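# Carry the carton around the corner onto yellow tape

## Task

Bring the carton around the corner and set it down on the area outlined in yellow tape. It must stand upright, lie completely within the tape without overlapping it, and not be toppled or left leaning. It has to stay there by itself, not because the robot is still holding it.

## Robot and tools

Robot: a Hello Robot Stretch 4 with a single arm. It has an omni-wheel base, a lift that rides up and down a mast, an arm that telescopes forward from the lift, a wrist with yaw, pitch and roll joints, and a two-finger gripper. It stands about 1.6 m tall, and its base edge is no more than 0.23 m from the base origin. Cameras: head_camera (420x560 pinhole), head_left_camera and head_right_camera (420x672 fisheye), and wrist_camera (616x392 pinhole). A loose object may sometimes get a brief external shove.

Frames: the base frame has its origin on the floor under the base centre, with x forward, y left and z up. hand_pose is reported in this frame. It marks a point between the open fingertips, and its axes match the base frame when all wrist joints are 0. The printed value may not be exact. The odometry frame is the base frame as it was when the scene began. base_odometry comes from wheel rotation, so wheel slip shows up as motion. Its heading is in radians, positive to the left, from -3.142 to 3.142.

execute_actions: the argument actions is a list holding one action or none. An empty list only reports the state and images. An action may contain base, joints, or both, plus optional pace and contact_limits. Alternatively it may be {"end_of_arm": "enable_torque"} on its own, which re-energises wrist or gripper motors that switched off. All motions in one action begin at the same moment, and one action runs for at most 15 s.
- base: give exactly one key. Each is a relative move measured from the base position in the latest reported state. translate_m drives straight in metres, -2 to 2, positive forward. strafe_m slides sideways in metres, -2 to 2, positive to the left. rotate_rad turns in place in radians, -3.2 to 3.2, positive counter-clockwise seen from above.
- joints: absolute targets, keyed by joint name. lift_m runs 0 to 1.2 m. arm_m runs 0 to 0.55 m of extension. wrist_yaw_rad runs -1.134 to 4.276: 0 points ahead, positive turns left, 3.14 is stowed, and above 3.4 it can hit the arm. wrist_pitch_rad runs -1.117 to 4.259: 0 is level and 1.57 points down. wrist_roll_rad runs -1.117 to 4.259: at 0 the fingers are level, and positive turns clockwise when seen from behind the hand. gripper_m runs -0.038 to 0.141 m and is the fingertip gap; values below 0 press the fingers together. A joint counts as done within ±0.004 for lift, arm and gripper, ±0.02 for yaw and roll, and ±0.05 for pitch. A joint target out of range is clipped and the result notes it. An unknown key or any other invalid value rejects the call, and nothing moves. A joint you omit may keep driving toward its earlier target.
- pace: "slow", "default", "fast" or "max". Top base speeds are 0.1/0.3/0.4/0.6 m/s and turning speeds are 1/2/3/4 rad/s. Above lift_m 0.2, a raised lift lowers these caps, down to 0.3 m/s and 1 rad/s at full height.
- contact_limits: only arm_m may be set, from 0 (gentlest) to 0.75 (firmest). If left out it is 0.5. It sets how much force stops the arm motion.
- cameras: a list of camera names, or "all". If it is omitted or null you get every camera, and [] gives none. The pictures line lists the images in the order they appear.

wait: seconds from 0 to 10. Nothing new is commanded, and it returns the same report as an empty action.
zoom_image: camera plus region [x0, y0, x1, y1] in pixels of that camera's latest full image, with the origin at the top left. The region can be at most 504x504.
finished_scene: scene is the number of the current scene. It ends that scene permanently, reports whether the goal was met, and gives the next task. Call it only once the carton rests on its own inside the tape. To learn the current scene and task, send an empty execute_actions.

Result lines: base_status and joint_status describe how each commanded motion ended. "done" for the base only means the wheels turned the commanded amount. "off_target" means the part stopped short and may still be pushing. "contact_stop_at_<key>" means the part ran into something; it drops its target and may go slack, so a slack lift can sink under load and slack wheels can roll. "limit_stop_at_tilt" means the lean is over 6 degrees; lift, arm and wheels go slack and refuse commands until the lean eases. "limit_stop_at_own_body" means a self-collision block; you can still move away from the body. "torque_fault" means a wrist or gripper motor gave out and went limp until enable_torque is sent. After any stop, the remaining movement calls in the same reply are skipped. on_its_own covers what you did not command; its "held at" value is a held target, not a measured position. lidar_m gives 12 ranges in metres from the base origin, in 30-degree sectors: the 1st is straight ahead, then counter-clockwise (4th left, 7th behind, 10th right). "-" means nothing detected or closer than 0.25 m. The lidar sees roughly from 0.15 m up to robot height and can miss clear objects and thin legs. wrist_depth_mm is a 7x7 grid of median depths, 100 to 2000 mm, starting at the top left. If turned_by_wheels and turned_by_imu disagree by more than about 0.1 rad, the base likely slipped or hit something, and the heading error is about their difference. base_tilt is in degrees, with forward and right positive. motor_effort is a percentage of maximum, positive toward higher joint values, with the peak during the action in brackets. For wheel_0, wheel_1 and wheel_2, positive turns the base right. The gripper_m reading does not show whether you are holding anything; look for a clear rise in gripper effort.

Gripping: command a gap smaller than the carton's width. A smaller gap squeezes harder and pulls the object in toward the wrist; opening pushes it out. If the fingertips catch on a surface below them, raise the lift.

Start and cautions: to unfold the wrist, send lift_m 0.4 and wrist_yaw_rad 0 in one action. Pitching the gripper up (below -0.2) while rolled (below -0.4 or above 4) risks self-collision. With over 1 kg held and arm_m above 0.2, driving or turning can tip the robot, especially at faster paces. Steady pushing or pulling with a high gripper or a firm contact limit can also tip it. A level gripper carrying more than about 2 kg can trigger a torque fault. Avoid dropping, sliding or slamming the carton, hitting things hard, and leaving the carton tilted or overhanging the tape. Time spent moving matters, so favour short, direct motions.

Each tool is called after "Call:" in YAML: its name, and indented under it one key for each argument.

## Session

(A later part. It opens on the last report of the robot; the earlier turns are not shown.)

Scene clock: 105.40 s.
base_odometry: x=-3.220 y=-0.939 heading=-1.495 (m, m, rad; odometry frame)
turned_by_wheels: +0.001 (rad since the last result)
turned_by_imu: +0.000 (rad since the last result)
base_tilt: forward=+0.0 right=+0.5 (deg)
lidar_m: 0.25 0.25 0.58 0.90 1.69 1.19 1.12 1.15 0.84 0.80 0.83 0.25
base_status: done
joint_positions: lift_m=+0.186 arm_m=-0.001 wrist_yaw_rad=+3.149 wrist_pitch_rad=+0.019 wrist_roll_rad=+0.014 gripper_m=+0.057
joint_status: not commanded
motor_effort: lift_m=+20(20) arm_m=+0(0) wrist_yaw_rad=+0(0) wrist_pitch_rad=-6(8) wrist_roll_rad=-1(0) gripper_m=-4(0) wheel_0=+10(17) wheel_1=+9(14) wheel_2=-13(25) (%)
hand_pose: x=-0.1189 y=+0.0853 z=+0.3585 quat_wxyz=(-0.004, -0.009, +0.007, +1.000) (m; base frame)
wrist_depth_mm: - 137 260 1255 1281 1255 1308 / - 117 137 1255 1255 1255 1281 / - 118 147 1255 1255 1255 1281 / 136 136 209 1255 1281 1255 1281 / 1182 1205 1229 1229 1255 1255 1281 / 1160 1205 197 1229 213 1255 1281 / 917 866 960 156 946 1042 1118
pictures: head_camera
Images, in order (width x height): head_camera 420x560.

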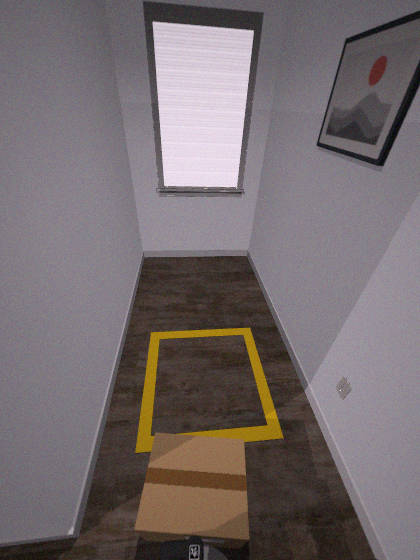

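Call:
execute_actions:
  actions:
    - {"base":{"translate_m":0.42}}
  cameras: ["head_camera"]

Call:
execute_actions:
  actions:
    - {"base":{"translate_m":0.13}}
  cameras: []

Call:
execute_actions:
  actions:
    - {"base":{"translate_m":-0.4},"pace":"fast"}
  cameras: ["head_camera","head_left_camera","head_right_camera"]

Scene clock: 111.77 s.
base_odometry: x=-3.188 y=-1.357 heading=-1.494 (m, m, rad; odometry frame)
turned_by_wheels: +0.001 (rad since the last result)
turned_by_imu: -0.001 (rad since the last result)
base_tilt: forward=+0.1 right=+0.6 (deg)
lidar_m: 0.25 0.27 0.56 0.51 0.54 1.62 1.53 1.21 0.83 0.76 0.80 0.25
base_status: done
joint_positions: lift_m=+0.186 arm_m=-0.001 wrist_yaw_rad=+3.149 wrist_pitch_rad=+0.019 wrist_roll_rad=+0.014 gripper_m=+0.057
joint_status: not commanded
motor_effort: lift_m=+20(20) arm_m=+0(0) wrist_yaw_rad=+0(1) wrist_pitch_rad=-9(8) wrist_roll_rad=+0(0) gripper_m=-2(2) wheel_0=+10(14) wheel_1=+10(16) wheel_2=-13(29) (%)
hand_pose: x=-0.1189 y=+0.0853 z=+0.3585 quat_wxyz=(-0.004, -0.009, +0.007, +1.000) (m; base frame)
wrist_depth_mm: - 137 260 1661 1661 1708 1708 / - 117 137 1661 1708 1661 1708 / - 118 147 1661 1708 1661 1756 / 136 136 210 1661 1661 1661 1708 / 1366 1576 1661 1618 1661 1661 1708 / 1281 1397 198 1499 213 1661 1708 / 904 866 946 156 931 1025 1118
pictures: head_camera
Images, in order (width x height): head_camera 420x560.

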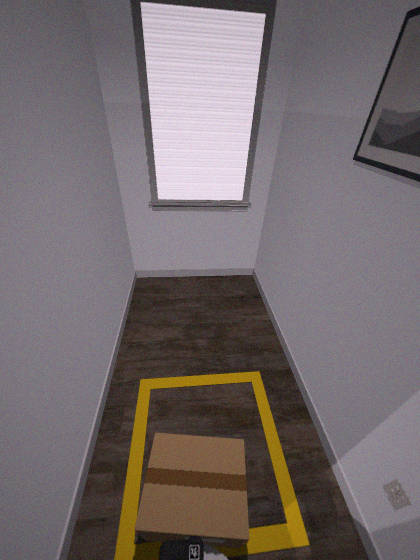

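Scene clock: 113.50 s.
base_odometry: x=-3.178 y=-1.486 heading=-1.494 (m, m, rad; odometry frame)
turned_by_wheels: +0.000 (rad since the last result)
turned_by_imu: +0.000 (rad since the last result)
base_tilt: forward=+0.0 right=+0.6 (deg)
lidar_m: 0.25 0.25 0.57 0.52 0.55 1.77 1.66 1.19 0.80 0.75 0.77 0.25
base_status: done
joint_positions: lift_m=+0.186 arm_m=-0.001 wrist_yaw_rad=+3.149 wrist_pitch_rad=+0.019 wrist_roll_rad=+0.014 gripper_m=+0.057
joint_status: not commanded
motor_effort: lift_m=+21(20) arm_m=+0(0) wrist_yaw_rad=+1(0) wrist_pitch_rad=-8(8) wrist_roll_rad=+0(0) gripper_m=-3(1) wheel_0=+9(17) wheel_1=+9(16) wheel_2=-14(27) (%)
hand_pose: x=-0.1189 y=+0.0853 z=+0.3585 quat_wxyz=(-0.004, -0.009, +0.007, +1.000) (m; base frame)
wrist_depth_mm: - 137 260 1756 1808 1808 1863 / - 117 137 1808 1756 1863 1863 / - 118 147 1808 1808 1863 1863 / 136 136 210 1863 1808 1808 1863 / 1366 1708 1756 1808 1756 1808 1863 / 1281 1397 198 1537 213 1618 1661 / 904 866 946 156 931 1042 1138
pictures: none
No camera images: the call's "cameras" was empty. Leave "cameras" out to get every camera's image.

Scene clock: 115.80 s.
base_odometry: x=-3.209 y=-1.087 heading=-1.494 (m, m, rad; odometry frame)
turned_by_wheels: +0.000 (rad since the last result)
turned_by_imu: -0.001 (rad since the last result)
base_tilt: forward=-0.1 right=+0.6 (deg)
lidar_m: 0.60 0.65 0.53 0.53 1.91 1.35 1.27 1.24 0.85 0.79 0.81 0.62
base_status: done
joint_positions: lift_m=+0.186 arm_m=-0.001 wrist_yaw_rad=+3.149 wrist_pitch_rad=+0.019 wrist_roll_rad=+0.014 gripper_m=+0.057
joint_status: not commanded
motor_effort: lift_m=+20(20) arm_m=+0(0) wrist_yaw_rad=+0(1) wrist_pitch_rad=-8(8) wrist_roll_rad=-1(1) gripper_m=-2(3) wheel_0=+0(9) wheel_1=-2(8) wheel_2=-3(14) (%)
hand_pose: x=-0.1189 y=+0.0853 z=+0.3585 quat_wxyz=(-0.004, -0.009, +0.007, +1.000) (m; base frame)
wrist_depth_mm: - 137 260 1397 1430 1430 1430 / - 117 137 1397 1430 1430 1464 / - 118 147 1366 1430 1430 1430 / 136 136 209 1366 1397 1430 1430 / 1308 1308 1336 1397 1397 1430 1464 / 1255 1308 198 1336 213 1397 1430 / 904 854 960 156 946 1025 1118
pictures: head_camera, head_left_camera, head_right_camera
Images, in order (width x height): head_camera 420x560, head_left_camera 420x672, head_right_camera 420x672.

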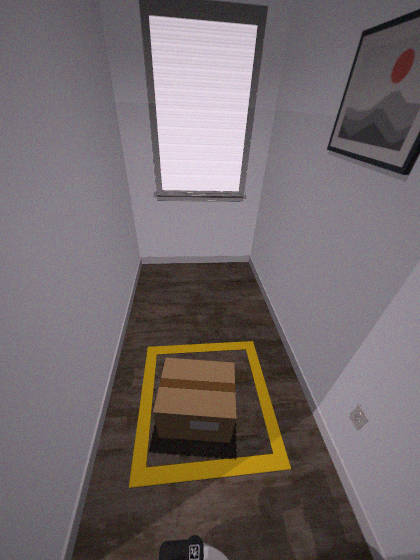

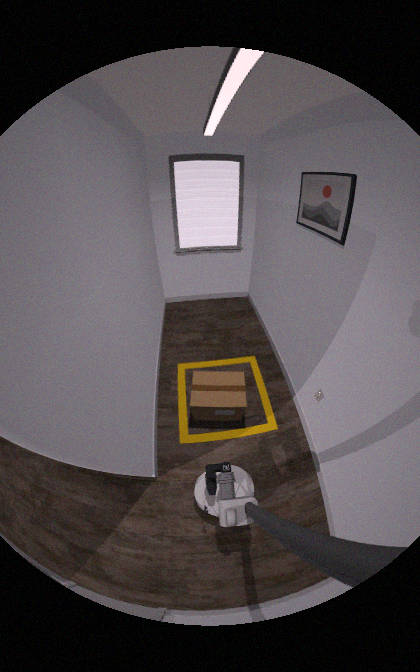

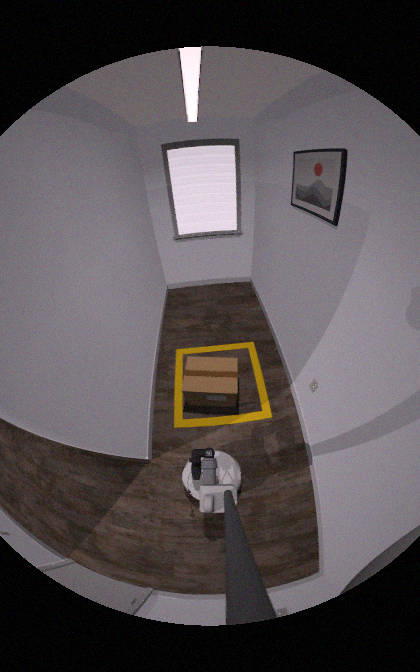

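Call:
finished_scene:
  scene: 1

The scene is finished: the task was done.


## Next scene

The same job, from a new start.

Call:
execute_actions:
  actions: []

Scene clock: 0.00 s.
base_odometry: x=+0.000 y=+0.000 heading=+0.000 (m, m, rad; odometry frame)
turned_by_wheels: +0.000 (rad since the last result)
turned_by_imu: +0.000 (rad since the last result)
base_tilt: forward=-0.1 right=+0.5 (deg)
lidar_m: 0.64 0.70 1.03 1.82 1.01 0.77 0.77 0.84 0.81 0.80 0.84 0.65
base_status: not commanded
joint_positions: lift_m=+0.187 arm_m=-0.001 wrist_yaw_rad=+3.141 wrist_pitch_rad=+0.019 wrist_roll_rad=+0.014 gripper_m=+0.057
joint_status: not commanded
motor_effort: lift_m=+20 arm_m=+0 wrist_yaw_rad=+1 wrist_pitch_rad=-8 wrist_roll_rad=+0 gripper_m=-4 wheel_0=+1 wheel_1=+0 wheel_2=+1 (%)
hand_pose: x=-0.1183 y=+0.0875 z=+0.3596 quat_wxyz=(+0.000, -0.009, +0.007, +1.000) (m; base frame)
wrist_depth_mm: - 135 917 891 878 878 842 / - 115 147 904 878 854 854 / - 121 156 891 878 866 854 / 134 135 227 891 866 842 831 / 931 931 904 904 866 842 842 / 946 946 196 891 213 854 842 / 917 854 878 866 866 842 831
pictures: head_camera, head_left_camera, head_right_camera, wrist_camera
Images, in order (width x height): head_camera 420x560, head_left_camera 420x672, head_right_camera 420x672, wrist_camera 616x392.

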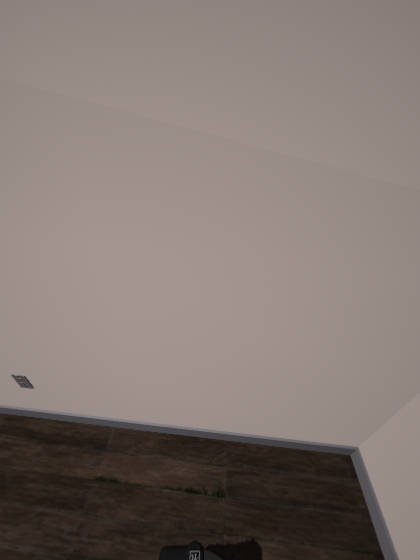

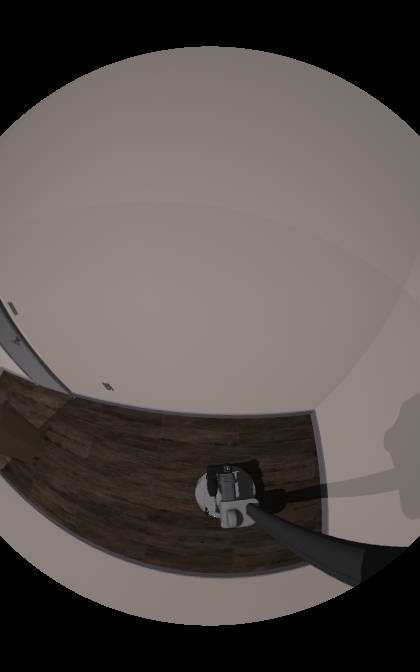

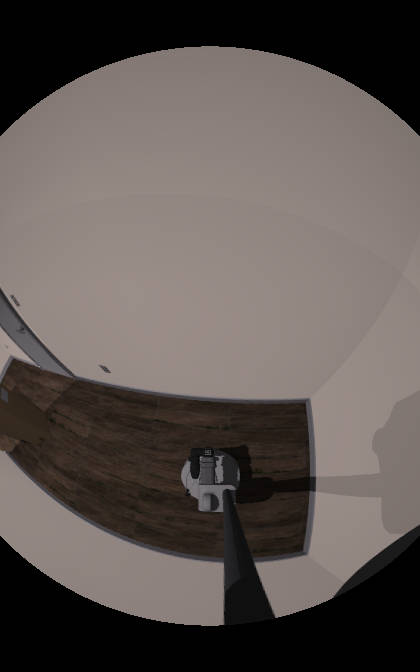

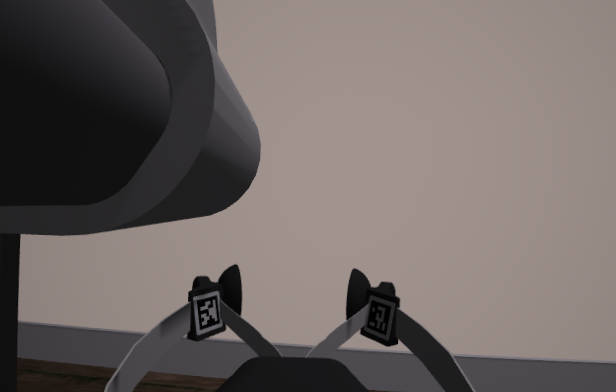

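Call:
execute_actions:
  actions:
    - {"base":{"rotate_rad":1.42},"pace":"fast"}
  cameras: []

Call:
execute_actions:
  actions:
    - {"base":{"translate_m":1.1},"pace":"max"}
  cameras: ["head_camera"]

Scene clock: 4.20 s.
base_odometry: x=+0.000 y=+0.000 heading=+1.420 (m, m, rad; odometry frame)
turned_by_wheels: +1.420 (rad since the last result)
turned_by_imu: +1.425 (rad since the last result)
base_tilt: forward=+0.0 right=+0.6 (deg)
lidar_m: 1.80 1.18 0.82 0.77 0.81 0.84 0.80 0.83 0.67 0.63 0.66 0.89
base_status: done
joint_positions: lift_m=+0.187 arm_m=-0.001 wrist_yaw_rad=+3.141 wrist_pitch_rad=+0.019 wrist_roll_rad=+0.014 gripper_m=+0.057
joint_status: not commanded
motor_effort: lift_m=+20(20) arm_m=+0(0) wrist_yaw_rad=+2(1) wrist_pitch_rad=-9(7) wrist_roll_rad=-1(1) gripper_m=-2(0) wheel_0=+0(12) wheel_1=-1(11) wheel_2=+0(10) (%)
hand_pose: x=-0.1183 y=+0.0876 z=+0.3596 quat_wxyz=(+0.000, -0.009, +0.007, +1.000) (m; base frame)
wrist_depth_mm: - 136 891 931 946 960 976 / - 115 146 931 960 960 976 / - 121 156 917 946 960 976 / 134 135 226 946 917 946 946 / 891 891 917 931 960 946 960 / 891 917 195 917 213 931 960 / 878 854 891 904 917 931 946
pictures: none
No camera images: the call's "cameras" was empty. Leave "cameras" out to get every camera's image.

Scene clock: 7.60 s.
base_odometry: x=+0.165 y=+1.088 heading=+1.420 (m, m, rad; odometry frame)
turned_by_wheels: +0.000 (rad since the last result)
turned_by_imu: -0.001 (rad since the last result)
base_tilt: forward=+0.0 right=+0.6 (deg)
lidar_m: 0.72 0.71 0.86 0.80 0.85 1.14 1.91 0.89 0.62 0.58 0.61 0.80
base_status: done
joint_positions: lift_m=+0.187 arm_m=-0.001 wrist_yaw_rad=+3.141 wrist_pitch_rad=+0.019 wrist_roll_rad=+0.014 gripper_m=+0.057
joint_status: not commanded
motor_effort: lift_m=+20(20) arm_m=+0(0) wrist_yaw_rad=+1(1) wrist_pitch_rad=-7(8) wrist_roll_rad=-1(1) gripper_m=-2(5) wheel_0=+0(3) wheel_1=+2(12) wheel_2=+0(16) (%)
hand_pose: x=-0.1183 y=+0.0876 z=+0.3596 quat_wxyz=(+0.000, -0.009, +0.007, +1.000) (m; base frame)
wrist_depth_mm: - 136 - - - 1499 1078 / - 115 146 - - 1537 1025 / - 121 156 - - 1499 1008 / 135 135 226 - - 1464 1025 / 1078 1756 - - - 1430 1025 / 1118 1430 196 1537 213 1366 1025 / 946 891 946 1025 931 1008 960
pictures: head_camera
Images, in order (width x height): head_camera 420x560.

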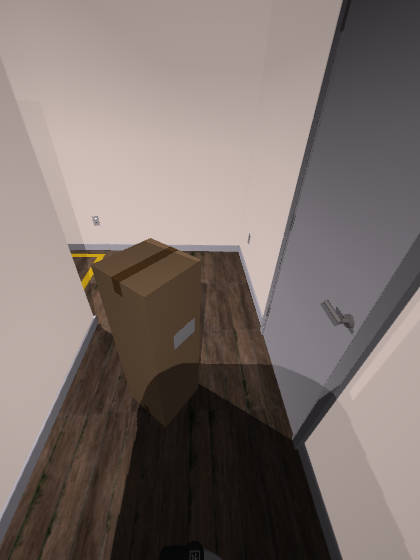

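Call:
execute_actions:
  actions:
    - {"base":{"strafe_m":0.4},"pace":"fast"}
  cameras: []

Call:
execute_actions:
  actions:
    - {"base":{"translate_m":0.42},"pace":"fast"}
  cameras: ["head_camera"]

Call:
execute_actions:
  actions:
    - {"base":{"translate_m":0.2},"pace":"slow"}
  cameras: ["head_camera","head_left_camera","head_right_camera"]

Scene clock: 15.13 s.
base_odometry: x=-0.230 y=+1.148 heading=+1.420 (m, m, rad; odometry frame)
turned_by_wheels: +0.000 (rad since the last result)
turned_by_imu: +0.001 (rad since the last result)
base_tilt: forward=+0.0 right=+0.6 (deg)
lidar_m: 0.73 0.64 0.44 0.42 0.43 0.59 1.49 1.49 1.05 0.99 1.03 0.71
base_status: done
joint_positions: lift_m=+0.187 arm_m=-0.001 wrist_yaw_rad=+3.141 wrist_pitch_rad=+0.019 wrist_roll_rad=+0.014 gripper_m=+0.057
joint_status: not commanded
motor_effort: lift_m=+20(20) arm_m=+0(0) wrist_yaw_rad=+0(0) wrist_pitch_rad=-6(7) wrist_roll_rad=-1(1) gripper_m=-1(0) wheel_0=+1(11) wheel_1=-2(14) wheel_2=+0(3) (%)
hand_pose: x=-0.1183 y=+0.0876 z=+0.3596 quat_wxyz=(+0.000, -0.009, +0.007, +1.000) (m; base frame)
wrist_depth_mm: - 136 - - 1308 715 508 / - 115 146 - 1308 699 508 / - 121 156 - 1281 707 500 / 135 135 226 - 1255 699 504 / 1661 1921 - - 1255 683 492 / 1366 1464 196 1464 211 668 492 / 931 878 976 976 931 627 480
pictures: none
No camera images: the call's "cameras" was empty. Leave "cameras" out to get every camera's image.

Scene clock: 17.47 s.
base_odometry: x=-0.167 y=+1.563 heading=+1.420 (m, m, rad; odometry frame)
turned_by_wheels: +0.000 (rad since the last result)
turned_by_imu: +0.000 (rad since the last result)
base_tilt: forward=+0.1 right=+0.5 (deg)
lidar_m: 0.36 0.65 0.45 0.42 0.45 0.61 1.57 1.47 1.03 0.96 0.95 0.32
base_status: done
joint_positions: lift_m=+0.187 arm_m=-0.001 wrist_yaw_rad=+3.141 wrist_pitch_rad=+0.019 wrist_roll_rad=+0.014 gripper_m=+0.057
joint_status: not commanded
motor_effort: lift_m=+20(20) arm_m=+0(0) wrist_yaw_rad=+2(2) wrist_pitch_rad=-7(9) wrist_roll_rad=-1(1) gripper_m=-4(2) wheel_0=-1(9) wheel_1=+1(9) wheel_2=+2(12) (%)
hand_pose: x=-0.1183 y=+0.0876 z=+0.3596 quat_wxyz=(+0.000, -0.009, +0.007, +1.000) (m; base frame)
wrist_depth_mm: - 136 - - 1366 741 535 / - 115 146 - 1366 732 525 / - 121 156 - 1366 723 525 / 134 135 227 - 1336 723 525 / 1661 - - - 1308 715 512 / 1366 1430 196 1499 212 699 508 / 960 866 960 991 946 654 504
pictures: head_camera
Images, in order (width x height): head_camera 420x560.

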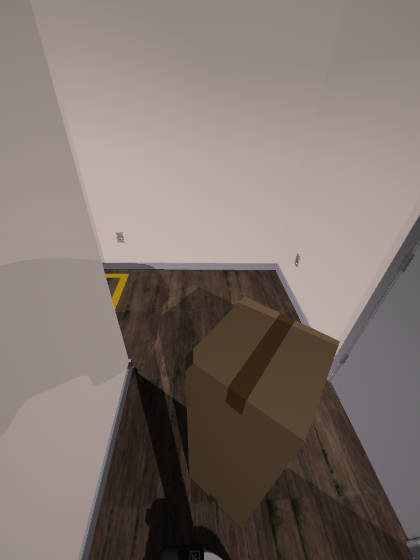

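Scene clock: 20.77 s.
base_odometry: x=-0.137 y=+1.760 heading=+1.420 (m, m, rad; odometry frame)
turned_by_wheels: +0.000 (rad since the last result)
turned_by_imu: -0.001 (rad since the last result)
base_tilt: forward=+0.0 right=+0.5 (deg)
lidar_m: 0.25 0.66 0.47 0.44 0.47 0.62 1.61 1.46 1.02 0.91 0.25 0.25
base_status: done
joint_positions: lift_m=+0.187 arm_m=-0.001 wrist_yaw_rad=+3.141 wrist_pitch_rad=+0.019 wrist_roll_rad=+0.014 gripper_m=+0.057
joint_status: not commanded
motor_effort: lift_m=+20(20) arm_m=+0(0) wrist_yaw_rad=+1(1) wrist_pitch_rad=-8(6) wrist_roll_rad=-1(1) gripper_m=-4(3) wheel_0=+4(9) wheel_1=+2(7) wheel_2=-7(11) (%)
hand_pose: x=-0.1183 y=+0.0876 z=+0.3596 quat_wxyz=(+0.000, -0.009, +0.007, +1.000) (m; base frame)
wrist_depth_mm: - 135 - - 1397 768 535 / - 115 146 - 1397 741 544 / - 121 156 - 1366 750 535 / 134 135 227 - 1336 750 530 / 1661 - - - 1308 732 521 / 1336 1430 197 1499 213 723 517 / 946 854 946 976 917 661 512
pictures: head_camera, head_left_camera, head_right_camera
Images, in order (width x height): head_camera 420x560, head_left_camera 420x672, head_right_camera 420x672.

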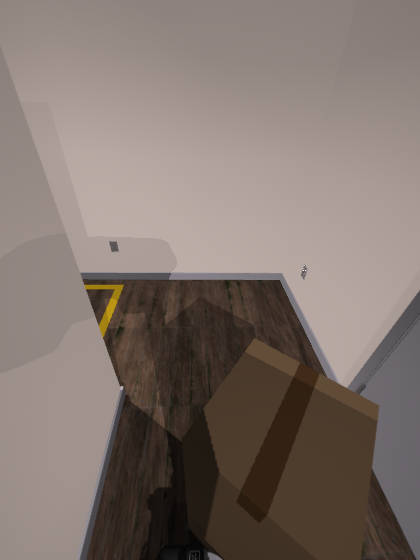

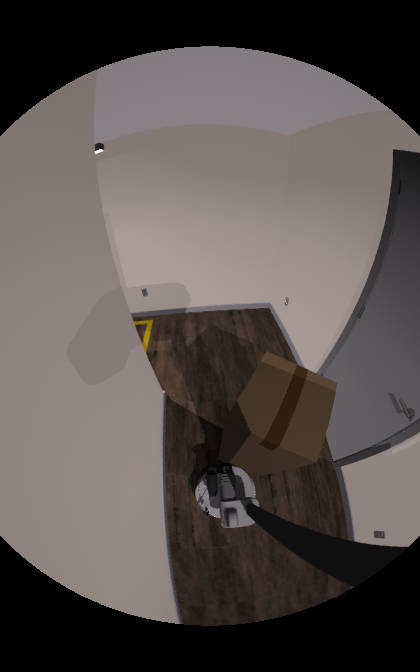

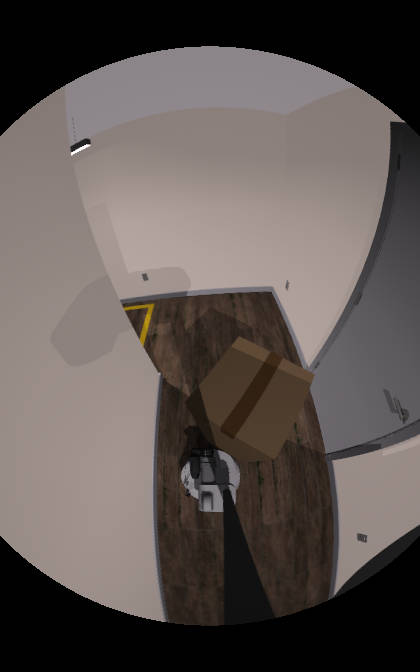

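Call:
execute_actions:
  actions:
    - {"base":{"translate_m":-0.2},"pace":"fast"}
  cameras: []

Call:
execute_actions:
  actions:
    - {"base":{"strafe_m":-0.15},"pace":"fast"}
  cameras: []

Call:
execute_actions:
  actions:
    - {"base":{"translate_m":0.3},"pace":"slow"}
  cameras: ["head_camera"]

Scene clock: 26.10 s.
base_odometry: x=-0.167 y=+1.563 heading=+1.420 (m, m, rad; odometry frame)
turned_by_wheels: +0.000 (rad since the last result)
turned_by_imu: -0.001 (rad since the last result)
base_tilt: forward=+0.0 right=+0.6 (deg)
lidar_m: 0.37 0.66 0.44 0.43 0.45 0.62 1.55 1.47 1.03 0.96 0.97 0.35
base_status: done
joint_positions: lift_m=+0.187 arm_m=-0.001 wrist_yaw_rad=+3.141 wrist_pitch_rad=+0.019 wrist_roll_rad=+0.014 gripper_m=+0.057
joint_status: not commanded
motor_effort: lift_m=+20(20) arm_m=+0(0) wrist_yaw_rad=+1(2) wrist_pitch_rad=-8(6) wrist_roll_rad=-1(1) gripper_m=-4(3) wheel_0=-2(7) wheel_1=-2(9) wheel_2=+0(11) (%)
hand_pose: x=-0.1183 y=+0.0876 z=+0.3596 quat_wxyz=(+0.000, -0.009, +0.007, +1.000) (m; base frame)
wrist_depth_mm: - 136 - - 1366 759 521 / - 115 147 - 1336 741 525 / - 121 156 - 1366 723 525 / 134 135 227 - 1308 723 517 / 1708 - - - 1281 715 517 / 1397 1397 196 1537 213 707 512 / 946 866 931 991 946 654 504
pictures: none
No camera images: the call's "cameras" was empty. Leave "cameras" out to get every camera's image.

Scene clock: 27.53 s.
base_odometry: x=-0.019 y=+1.540 heading=+1.420 (m, m, rad; odometry frame)
turned_by_wheels: +0.000 (rad since the last result)
turned_by_imu: -0.001 (rad since the last result)
base_tilt: forward=+0.0 right=+0.5 (deg)
lidar_m: 0.30 0.44 0.61 0.57 0.61 0.83 2.11 1.26 0.88 0.82 0.82 0.33
base_status: done
joint_positions: lift_m=+0.187 arm_m=-0.001 wrist_yaw_rad=+3.141 wrist_pitch_rad=+0.019 wrist_roll_rad=+0.014 gripper_m=+0.057
joint_status: not commanded
motor_effort: lift_m=+20(20) arm_m=+0(0) wrist_yaw_rad=+0(1) wrist_pitch_rad=-7(7) wrist_roll_rad=-1(1) gripper_m=-2(3) wheel_0=-3(8) wheel_1=+0(12) wheel_2=+0(1) (%)
hand_pose: x=-0.1183 y=+0.0876 z=+0.3596 quat_wxyz=(+0.000, -0.009, +0.007, +1.000) (m; base frame)
wrist_depth_mm: - 136 - - 1983 1025 732 / - 115 146 - 1863 1025 750 / - 121 156 - 1921 1025 732 / 134 135 227 - 1863 1008 723 / 1464 - - - 1863 991 732 / 1336 1464 195 1537 212 976 707 / 946 866 960 1008 946 878 707
pictures: none
No camera images: the call's "cameras" was empty. Leave "cameras" out to get every camera's image.

Scene clock: 31.83 s.
base_odometry: x=+0.026 y=+1.836 heading=+1.420 (m, m, rad; odometry frame)
turned_by_wheels: +0.000 (rad since the last result)
turned_by_imu: -0.001 (rad since the last result)
base_tilt: forward=+0.1 right=+0.5 (deg)
lidar_m: 0.25 0.25 0.64 0.59 0.62 0.83 2.15 1.24 0.86 0.75 0.83 0.25
base_status: done
joint_positions: lift_m=+0.187 arm_m=-0.001 wrist_yaw_rad=+3.141 wrist_pitch_rad=+0.019 wrist_roll_rad=+0.014 gripper_m=+0.057
joint_status: not commanded
motor_effort: lift_m=+20(20) arm_m=+0(0) wrist_yaw_rad=+2(1) wrist_pitch_rad=-7(7) wrist_roll_rad=-1(1) gripper_m=-5(4) wheel_0=+5(8) wheel_1=+5(4) wheel_2=-6(12) (%)
hand_pose: x=-0.1183 y=+0.0876 z=+0.3596 quat_wxyz=(+0.000, -0.009, +0.007, +1.000) (m; base frame)
wrist_depth_mm: - 135 - - 1921 1078 750 / - 115 146 - 1921 1078 750 / - 121 156 - 1983 1060 750 / 134 135 228 - 1863 1025 750 / 1430 - - - 1863 1025 732 / 1308 1397 196 1464 212 1008 732 / 931 866 946 1008 931 866 723
pictures: head_camera
Images, in order (width x height): head_camera 420x560.

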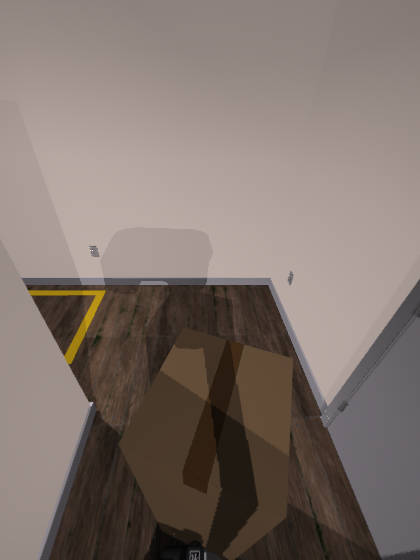

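Call:
execute_actions:
  actions:
    - {"base":{"strafe_m":-0.05},"pace":"slow"}
  cameras: []

Call:
execute_actions:
  actions:
    - {"base":{"translate_m":0.3}}
  cameras: ["head_camera"]

Scene clock: 36.40 s.
base_odometry: x=+0.075 y=+1.829 heading=+1.420 (m, m, rad; odometry frame)
turned_by_wheels: +0.000 (rad since the last result)
turned_by_imu: +0.000 (rad since the last result)
base_tilt: forward=+0.1 right=+0.5 (deg)
lidar_m: 0.25 0.25 0.68 0.64 0.67 0.91 2.38 1.16 0.82 0.69 0.79 0.25
base_status: done
joint_positions: lift_m=+0.187 arm_m=-0.001 wrist_yaw_rad=+3.141 wrist_pitch_rad=+0.019 wrist_roll_rad=+0.014 gripper_m=+0.057
joint_status: not commanded
motor_effort: lift_m=+20(20) arm_m=+0(0) wrist_yaw_rad=-1(0) wrist_pitch_rad=-7(7) wrist_roll_rad=-1(1) gripper_m=-4(3) wheel_0=+6(12) wheel_1=-2(6) wheel_2=-1(7) (%)
hand_pose: x=-0.1183 y=+0.0876 z=+0.3596 quat_wxyz=(+0.000, -0.009, +0.007, +1.000) (m; base frame)
wrist_depth_mm: - 136 - - - 1160 820 / - 115 146 - - 1182 820 / - 121 156 - - 1138 820 / 134 135 227 - - 1118 809 / 1366 - - - - 1118 809 / 1229 1464 196 1499 213 1098 798 / 946 866 960 991 946 931 798
pictures: none
No camera images: the call's "cameras" was empty. Leave "cameras" out to get every camera's image.

Scene clock: 38.87 s.
base_odometry: x=+0.120 y=+2.125 heading=+1.420 (m, m, rad; odometry frame)
turned_by_wheels: +0.000 (rad since the last result)
turned_by_imu: -0.001 (rad since the last result)
base_tilt: forward=+0.0 right=+0.5 (deg)
lidar_m: 0.25 0.25 0.70 0.66 0.68 0.90 2.41 1.14 0.76 0.72 0.76 0.25
base_status: done
joint_positions: lift_m=+0.187 arm_m=-0.001 wrist_yaw_rad=+3.141 wrist_pitch_rad=+0.019 wrist_roll_rad=+0.014 gripper_m=+0.057
joint_status: not commanded
motor_effort: lift_m=+20(20) arm_m=+0(0) wrist_yaw_rad=+0(1) wrist_pitch_rad=-6(7) wrist_roll_rad=-1(1) gripper_m=-3(4) wheel_0=+4(4) wheel_1=+4(9) wheel_2=-3(15) (%)
hand_pose: x=-0.1183 y=+0.0876 z=+0.3596 quat_wxyz=(+0.000, -0.009, +0.007, +1.000) (m; base frame)
wrist_depth_mm: - 136 - - - 1182 842 / - 115 146 - - 1182 831 / - 121 156 - - 1182 831 / 134 135 227 - - 1160 831 / 1366 - - - - 1138 820 / 1255 1397 196 1537 211 1138 820 / 976 878 946 991 946 960 798
pictures: head_camera
Images, in order (width x height): head_camera 420x560.

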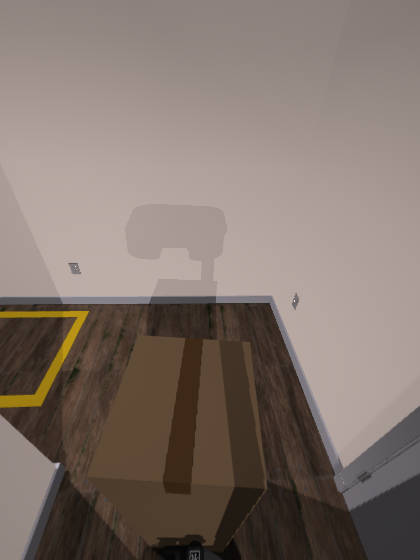

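Call:
execute_actions:
  actions:
    - {"base":{"translate_m":0.4}}
  cameras: ["head_camera"]

Scene clock: 48.93 s.
base_odometry: x=+0.180 y=+2.520 heading=+1.421 (m, m, rad; odometry frame)
turned_by_wheels: +0.001 (rad since the last result)
turned_by_imu: -0.001 (rad since the last result)
base_tilt: forward=+0.0 right=+0.5 (deg)
lidar_m: 0.25 0.25 1.90 0.66 0.68 0.95 2.47 1.09 0.77 0.71 0.76 0.25
base_status: done
joint_positions: lift_m=+0.187 arm_m=-0.001 wrist_yaw_rad=+3.141 wrist_pitch_rad=+0.019 wrist_roll_rad=+0.014 gripper_m=+0.057
joint_status: not commanded
motor_effort: lift_m=+20(20) arm_m=+0(0) wrist_yaw_rad=+0(2) wrist_pitch_rad=-7(7) wrist_roll_rad=-1(1) gripper_m=-4(3) wheel_0=+7(11) wheel_1=+5(11) wheel_2=-5(16) (%)
hand_pose: x=-0.1183 y=+0.0876 z=+0.3596 quat_wxyz=(+0.000, -0.009, +0.007, +1.000) (m; base frame)
wrist_depth_mm: - 136 - - - 1255 866 / - 115 146 - - 1182 878 / - 121 156 - - 1205 842 / 134 135 228 - - 1182 842 / 1308 - - - - 1182 842 / 1229 1366 196 1464 212 1160 820 / 960 878 976 1008 931 960 809
pictures: head_camera
Images, in order (width x height): head_camera 420x560.

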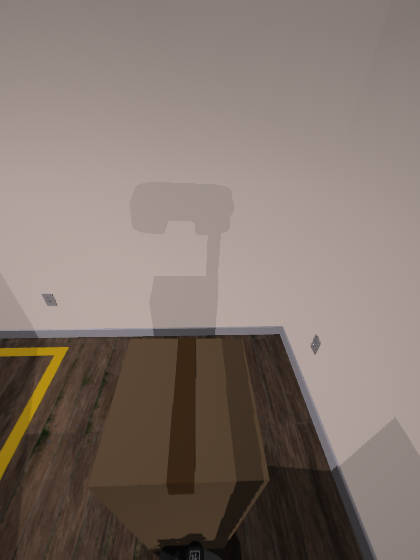

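Call:
execute_actions:
  actions:
    - {"base":{"translate_m":0.37}}
  cameras: ["head_camera"]

Call:
execute_actions:
  actions:
    - {"base":{"strafe_m":-0.41}}
  cameras: ["head_camera","head_left_camera"]

Scene clock: 56.37 s.
base_odometry: x=+0.235 y=+2.886 heading=+1.421 (m, m, rad; odometry frame)
turned_by_wheels: +0.001 (rad since the last result)
turned_by_imu: -0.001 (rad since the last result)
base_tilt: forward=+0.0 right=+0.5 (deg)
lidar_m: 0.25 0.25 1.42 1.14 0.73 0.96 2.38 1.08 0.77 0.71 0.73 0.25
base_status: done
joint_positions: lift_m=+0.187 arm_m=-0.001 wrist_yaw_rad=+3.141 wrist_pitch_rad=+0.019 wrist_roll_rad=+0.014 gripper_m=+0.057
joint_status: not commanded
motor_effort: lift_m=+20(20) arm_m=+0(0) wrist_yaw_rad=+0(1) wrist_pitch_rad=-6(6) wrist_roll_rad=-1(1) gripper_m=+0(3) wheel_0=+5(11) wheel_1=+5(11) wheel_2=-3(14) (%)
hand_pose: x=-0.1183 y=+0.0876 z=+0.3596 quat_wxyz=(+0.000, -0.009, +0.007, +1.000) (m; base frame)
wrist_depth_mm: - 136 - - - 1229 878 / - 115 146 - - 1229 891 / - 121 156 - - 1205 878 / 134 135 227 - - 1205 854 / 1281 - - - - 1205 866 / 1255 1397 196 1537 213 1182 854 / 931 866 960 1008 946 960 842
pictures: head_camera
Images, in order (width x height): head_camera 420x560.

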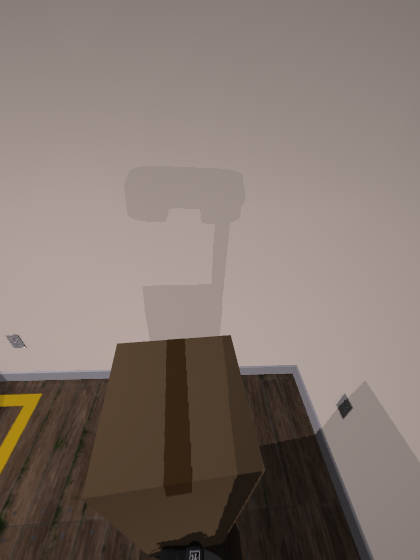

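Scene clock: 59.07 s.
base_odometry: x=+0.640 y=+2.825 heading=+1.421 (m, m, rad; odometry frame)
turned_by_wheels: +0.000 (rad since the last result)
turned_by_imu: -0.002 (rad since the last result)
base_tilt: forward=+0.1 right=+0.6 (deg)
lidar_m: 1.03 0.42 0.37 1.14 1.14 1.50 1.56 0.44 0.33 0.30 0.33 0.45
base_status: done
joint_positions: lift_m=+0.187 arm_m=-0.001 wrist_yaw_rad=+3.141 wrist_pitch_rad=+0.019 wrist_roll_rad=+0.014 gripper_m=+0.057
joint_status: not commanded
motor_effort: lift_m=+20(20) arm_m=+0(0) wrist_yaw_rad=+2(1) wrist_pitch_rad=-7(7) wrist_roll_rad=-1(1) gripper_m=-4(1) wheel_0=-1(8) wheel_1=-1(11) wheel_2=+1(5) (%)
hand_pose: x=-0.1183 y=+0.0876 z=+0.3596 quat_wxyz=(+0.000, -0.009, +0.007, +1.000) (m; base frame)
wrist_depth_mm: - 135 - - - - 1464 / - 115 147 - - - 1430 / - 121 157 - - - 1430 / 134 135 227 - - - 1397 / 627 991 - - - - 1397 / 647 917 197 1499 213 1618 1308 / 647 798 960 1008 946 1025 1098
pictures: head_camera, head_left_camera
Images, in order (width x height): head_camera 420x560, head_left_camera 420x672.

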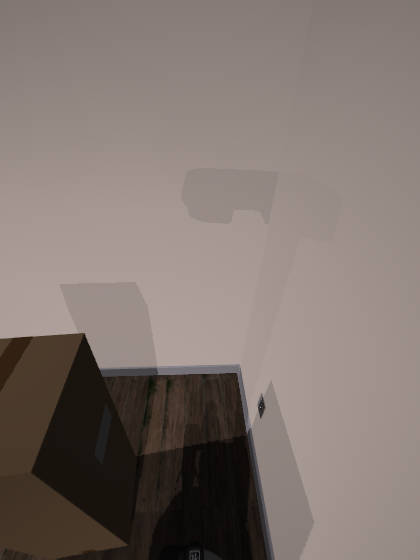

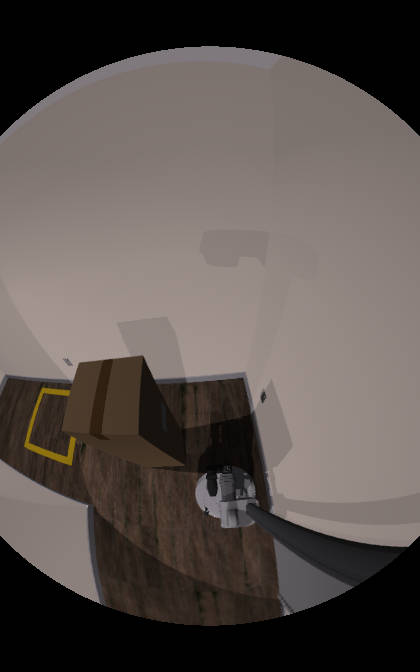

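Call:
execute_actions:
  actions:
    - {"base":{"translate_m":0.39},"pace":"fast"}
  cameras: []

Call:
execute_actions:
  actions:
    - {"base":{"rotate_rad":1.6}}
  cameras: ["head_camera"]

Call:
execute_actions:
  actions:
    - {"base":{"translate_m":0.25},"pace":"slow"}
  cameras: ["head_camera"]

Scene clock: 64.17 s.
base_odometry: x=+0.698 y=+3.211 heading=+1.422 (m, m, rad; odometry frame)
turned_by_wheels: +0.000 (rad since the last result)
turned_by_imu: -0.001 (rad since the last result)
base_tilt: forward=+0.0 right=+0.4 (deg)
lidar_m: 0.64 0.67 0.31 0.28 0.30 1.55 1.39 0.48 0.33 0.29 0.31 0.42
base_status: done
joint_positions: lift_m=+0.187 arm_m=-0.001 wrist_yaw_rad=+3.141 wrist_pitch_rad=+0.019 wrist_roll_rad=+0.014 gripper_m=+0.057
joint_status: not commanded
motor_effort: lift_m=+20(20) arm_m=+0(0) wrist_yaw_rad=+0(1) wrist_pitch_rad=-6(7) wrist_roll_rad=-1(1) gripper_m=-5(4) wheel_0=-1(8) wheel_1=+1(6) wheel_2=+3(11) (%)
hand_pose: x=-0.1183 y=+0.0876 z=+0.3596 quat_wxyz=(+0.000, -0.009, +0.007, +1.000) (m; base frame)
wrist_depth_mm: - 136 - - - - 1464 / - 115 147 - - - 1499 / - 121 156 - - - 1464 / 134 135 227 - - - 1499 / 621 946 - - - - 1464 / 647 878 196 1499 211 1537 1397 / 640 798 976 1008 931 1008 1060
pictures: none
No camera images: the call's "cameras" was empty. Leave "cameras" out to get every camera's image.

Scene clock: 66.23 s.
base_odometry: x=+0.698 y=+3.211 heading=+3.021 (m, m, rad; odometry frame)
turned_by_wheels: +1.600 (rad since the last result)
turned_by_imu: +1.605 (rad since the last result)
base_tilt: forward=-0.1 right=+0.6 (deg)
lidar_m: 0.29 0.29 1.61 1.15 0.44 0.31 0.30 0.32 0.44 0.65 0.68 0.32
base_status: done
joint_positions: lift_m=+0.187 arm_m=-0.001 wrist_yaw_rad=+3.141 wrist_pitch_rad=+0.019 wrist_roll_rad=+0.014 gripper_m=+0.057
joint_status: not commanded
motor_effort: lift_m=+20(20) arm_m=+0(0) wrist_yaw_rad=+1(1) wrist_pitch_rad=-9(7) wrist_roll_rad=-1(1) gripper_m=-2(0) wheel_0=-1(8) wheel_1=-3(9) wheel_2=-1(11) (%)
hand_pose: x=-0.1183 y=+0.0876 z=+0.3596 quat_wxyz=(+0.000, -0.009, +0.007, +1.000) (m; base frame)
wrist_depth_mm: - 135 427 427 433 430 436 / - 115 147 427 427 430 430 / - 121 156 427 424 430 436 / 134 135 227 427 427 424 433 / 418 421 421 424 427 430 430 / 418 418 196 424 213 430 430 / 415 418 418 418 421 427 430
pictures: head_camera
Images, in order (width x height): head_camera 420x560.

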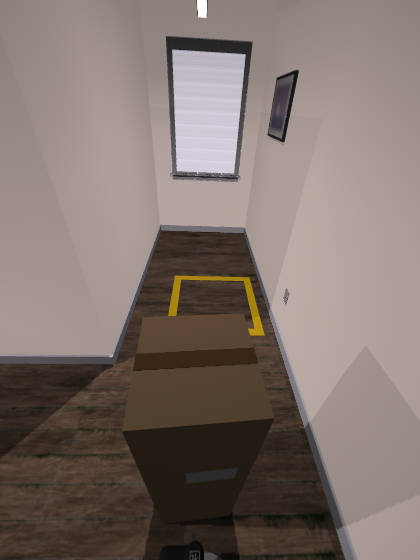

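Scene clock: 70.03 s.
base_odometry: x=+0.451 y=+3.241 heading=+3.022 (m, m, rad; odometry frame)
turned_by_wheels: +0.001 (rad since the last result)
turned_by_imu: +0.000 (rad since the last result)
base_tilt: forward=-0.1 right=+0.5 (deg)
lidar_m: 0.25 0.25 1.25 2.22 0.80 0.58 0.54 0.58 0.68 0.65 0.68 0.25
base_status: done
joint_positions: lift_m=+0.187 arm_m=-0.001 wrist_yaw_rad=+3.141 wrist_pitch_rad=+0.019 wrist_roll_rad=+0.014 gripper_m=+0.057
joint_status: not commanded
motor_effort: lift_m=+20(20) arm_m=+0(0) wrist_yaw_rad=+2(1) wrist_pitch_rad=-6(8) wrist_roll_rad=-1(0) gripper_m=-2(5) wheel_0=+8(6) wheel_1=+7(9) wheel_2=-8(8) (%)
hand_pose: x=-0.1183 y=+0.0876 z=+0.3596 quat_wxyz=(+0.000, -0.009, +0.007, +1.000) (m; base frame)
wrist_depth_mm: - 135 683 676 683 683 676 / - 115 146 676 676 683 691 / - 121 156 676 676 683 691 / 134 135 226 676 683 683 683 / 661 668 668 676 668 676 683 / 661 661 196 668 211 668 683 / 654 661 668 676 676 661 668
pictures: head_camera
Images, in order (width x height): head_camera 420x560.

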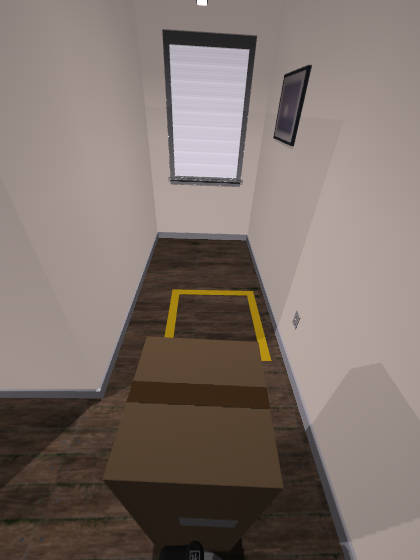

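Call:
execute_actions:
  actions:
    - {"base":{"translate_m":0.45}}
  cameras: ["head_camera"]

Scene clock: 75.57 s.
base_odometry: x=+0.004 y=+3.294 heading=+3.022 (m, m, rad; odometry frame)
turned_by_wheels: +0.001 (rad since the last result)
turned_by_imu: -0.001 (rad since the last result)
base_tilt: forward=+0.1 right=+0.5 (deg)
lidar_m: 0.25 0.25 0.75 1.64 1.41 1.03 0.99 0.96 0.68 0.63 0.67 0.25
base_status: done
joint_positions: lift_m=+0.187 arm_m=-0.001 wrist_yaw_rad=+3.141 wrist_pitch_rad=+0.019 wrist_roll_rad=+0.014 gripper_m=+0.057
joint_status: not commanded
motor_effort: lift_m=+21(20) arm_m=+0(0) wrist_yaw_rad=+1(1) wrist_pitch_rad=-6(7) wrist_roll_rad=+0(1) gripper_m=-4(4) wheel_0=+4(8) wheel_1=+5(9) wheel_2=-2(14) (%)
hand_pose: x=-0.1183 y=+0.0876 z=+0.3596 quat_wxyz=(+0.000, -0.009, +0.007, +1.000) (m; base frame)
wrist_depth_mm: - 135 1118 1138 1138 1160 1098 / - 115 146 1118 1098 1118 1118 / - 121 156 1098 1118 1138 1138 / 135 135 227 1118 1118 1138 1138 / 1118 1118 1118 1098 1118 1138 1118 / 1098 1098 195 1098 213 1138 1118 / 960 866 960 976 931 1008 1098
pictures: head_camera
Images, in order (width x height): head_camera 420x560.

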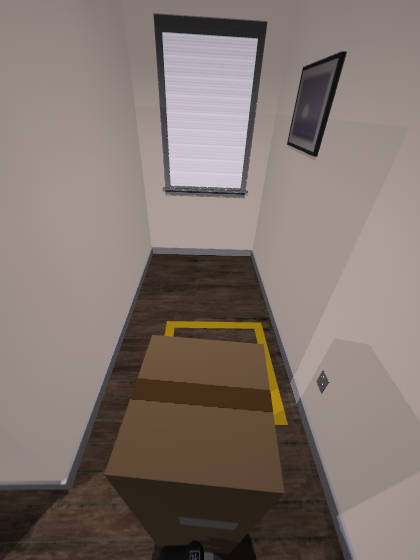

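Call:
execute_actions:
  actions:
    - {"base":{"translate_m":0.4}}
  cameras: ["head_camera","head_left_camera","head_right_camera"]

Scene clock: 80.07 s.
base_odometry: x=-0.393 y=+3.342 heading=+3.022 (m, m, rad; odometry frame)
turned_by_wheels: +0.000 (rad since the last result)
turned_by_imu: -0.001 (rad since the last result)
base_tilt: forward=+0.0 right=+0.5 (deg)
lidar_m: 0.25 0.25 0.64 0.61 1.98 1.47 1.39 0.93 0.68 0.65 0.68 0.25
base_status: done
joint_positions: lift_m=+0.187 arm_m=-0.001 wrist_yaw_rad=+3.141 wrist_pitch_rad=+0.019 wrist_roll_rad=+0.014 gripper_m=+0.057
joint_status: not commanded
motor_effort: lift_m=+20(20) arm_m=+0(1) wrist_yaw_rad=+2(0) wrist_pitch_rad=-8(7) wrist_roll_rad=-1(0) gripper_m=-4(2) wheel_0=+3(7) wheel_1=+3(9) wheel_2=-4(13) (%)
hand_pose: x=-0.1183 y=+0.0876 z=+0.3596 quat_wxyz=(+0.000, -0.009, +0.007, +1.000) (m; base frame)
wrist_depth_mm: - 136 1499 1537 1537 1537 1618 / - 115 146 1499 1537 1464 1537 / - 121 156 1537 1499 1499 1499 / 134 135 227 1537 1499 1499 1499 / 1060 1537 1499 1537 1499 1499 1576 / 1098 1430 196 1537 211 1537 1499 / 931 866 960 991 946 991 1118
pictures: head_camera, head_left_camera, head_right_camera
Images, in order (width x height): head_camera 420x560, head_left_camera 420x672, head_right_camera 420x672.

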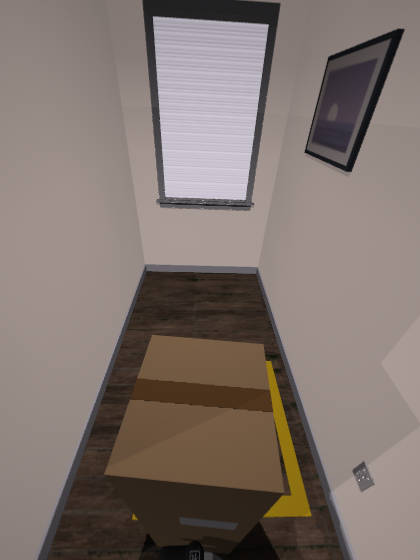

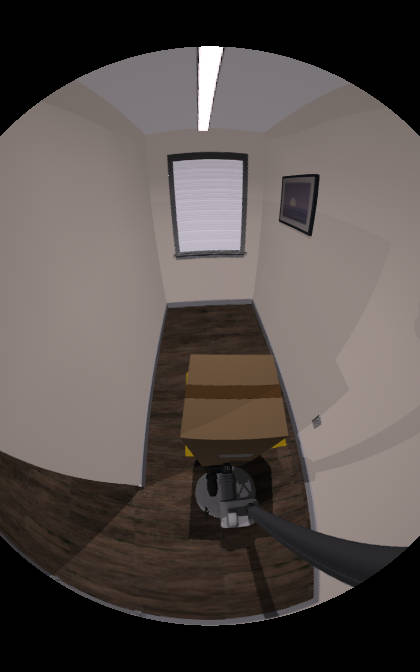

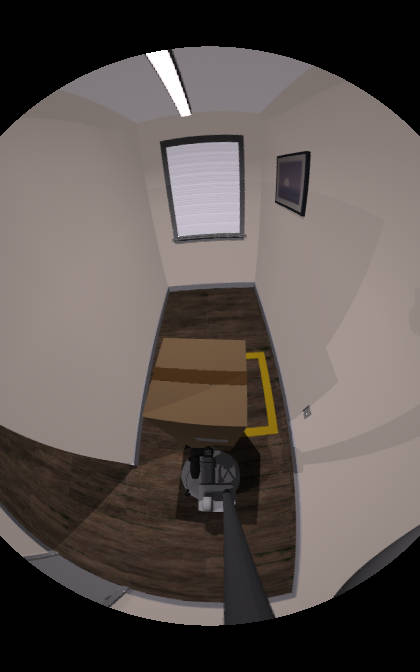

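Call:
execute_actions:
  actions:
    - {"base":{"translate_m":0.27}}
  cameras: []

Call:
execute_actions:
  actions:
    - {"base":{"translate_m":-0.5},"pace":"fast"}
  cameras: ["head_camera","head_left_camera"]

Call:
zoom_image:
  camera: "head_camera"
  region: [100, 300, 320, 500]

Scene clock: 85.20 s.
base_odometry: x=-0.661 y=+3.374 heading=+3.023 (m, m, rad; odometry frame)
turned_by_wheels: +0.000 (rad since the last result)
turned_by_imu: -0.001 (rad since the last result)
base_tilt: forward=+0.0 right=+0.5 (deg)
lidar_m: 0.25 0.25 0.64 0.61 0.65 1.73 1.67 0.95 0.68 0.64 0.65 0.25
base_status: done
joint_positions: lift_m=+0.187 arm_m=-0.001 wrist_yaw_rad=+3.141 wrist_pitch_rad=+0.019 wrist_roll_rad=+0.014 gripper_m=+0.057
joint_status: not commanded
motor_effort: lift_m=+20(20) arm_m=+0(0) wrist_yaw_rad=+0(0) wrist_pitch_rad=-8(6) wrist_roll_rad=-1(0) gripper_m=-3(1) wheel_0=+3(6) wheel_1=+5(8) wheel_2=-5(12) (%)
hand_pose: x=-0.1183 y=+0.0876 z=+0.3596 quat_wxyz=(+0.000, -0.009, +0.007, +1.000) (m; base frame)
wrist_depth_mm: - 136 1756 1756 1808 1808 1863 / - 115 146 1756 1756 1808 1808 / - 121 156 1756 1863 1756 1808 / 134 135 227 1756 1808 1808 1808 / 1098 1708 1808 1756 1808 1808 1808 / 1098 1366 195 1499 213 1618 1618 / 946 878 946 1008 946 1025 1098
pictures: none
No camera images: the call's "cameras" was empty. Leave "cameras" out to get every camera's image.

Scene clock: 87.73 s.
base_odometry: x=-0.165 y=+3.314 heading=+3.022 (m, m, rad; odometry frame)
turned_by_wheels: +0.000 (rad since the last result)
turned_by_imu: +0.000 (rad since the last result)
base_tilt: forward=+0.1 right=+0.6 (deg)
lidar_m: 0.69 0.89 0.68 1.02 1.65 1.23 1.14 0.94 0.67 0.64 0.67 0.94
base_status: done
joint_positions: lift_m=+0.187 arm_m=-0.001 wrist_yaw_rad=+3.141 wrist_pitch_rad=+0.019 wrist_roll_rad=+0.014 gripper_m=+0.057
joint_status: not commanded
motor_effort: lift_m=+20(20) arm_m=-1(0) wrist_yaw_rad=+2(1) wrist_pitch_rad=-7(9) wrist_roll_rad=-1(1) gripper_m=-3(2) wheel_0=-1(6) wheel_1=-2(9) wheel_2=+0(12) (%)
hand_pose: x=-0.1183 y=+0.0876 z=+0.3596 quat_wxyz=(+0.000, -0.009, +0.007, +1.000) (m; base frame)
wrist_depth_mm: - 136 1255 1308 1255 1281 1308 / - 115 146 1308 1281 1308 1308 / - 121 156 1281 1336 1308 1336 / 134 135 228 1281 1308 1281 1308 / 1118 1281 1281 1281 1336 1308 1281 / 1138 1229 196 1255 212 1255 1281 / 960 878 946 1008 904 1042 1118
pictures: head_camera, head_left_camera
Images, in order (width x height): head_camera 420x560, head_left_camera 420x672.

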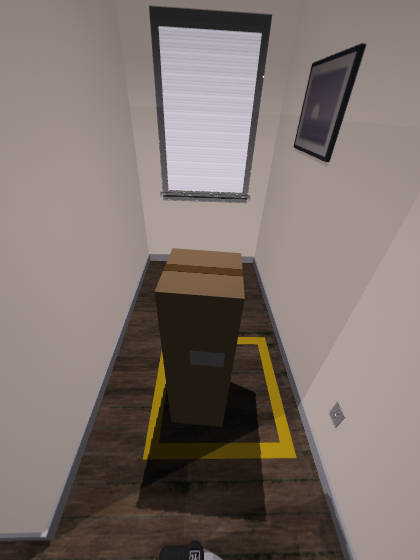

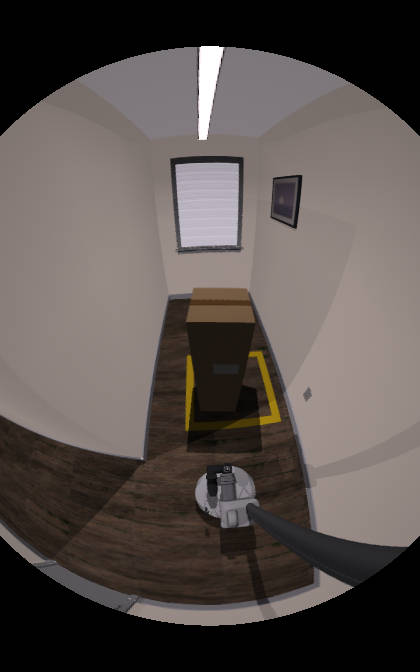

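Region (100, 300, 320, 500) of head_camera's 420x560 image, scaled by 2.291, with more detail than that image has; it fills the top 458 rows of this view, and the rest is white.

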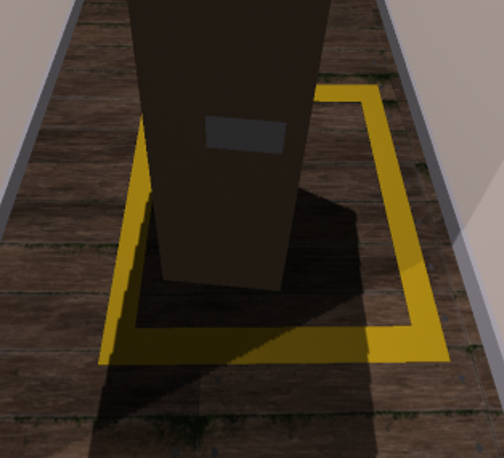

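Call:
finished_scene:
  scene: 2

The scene is finished: the task was done.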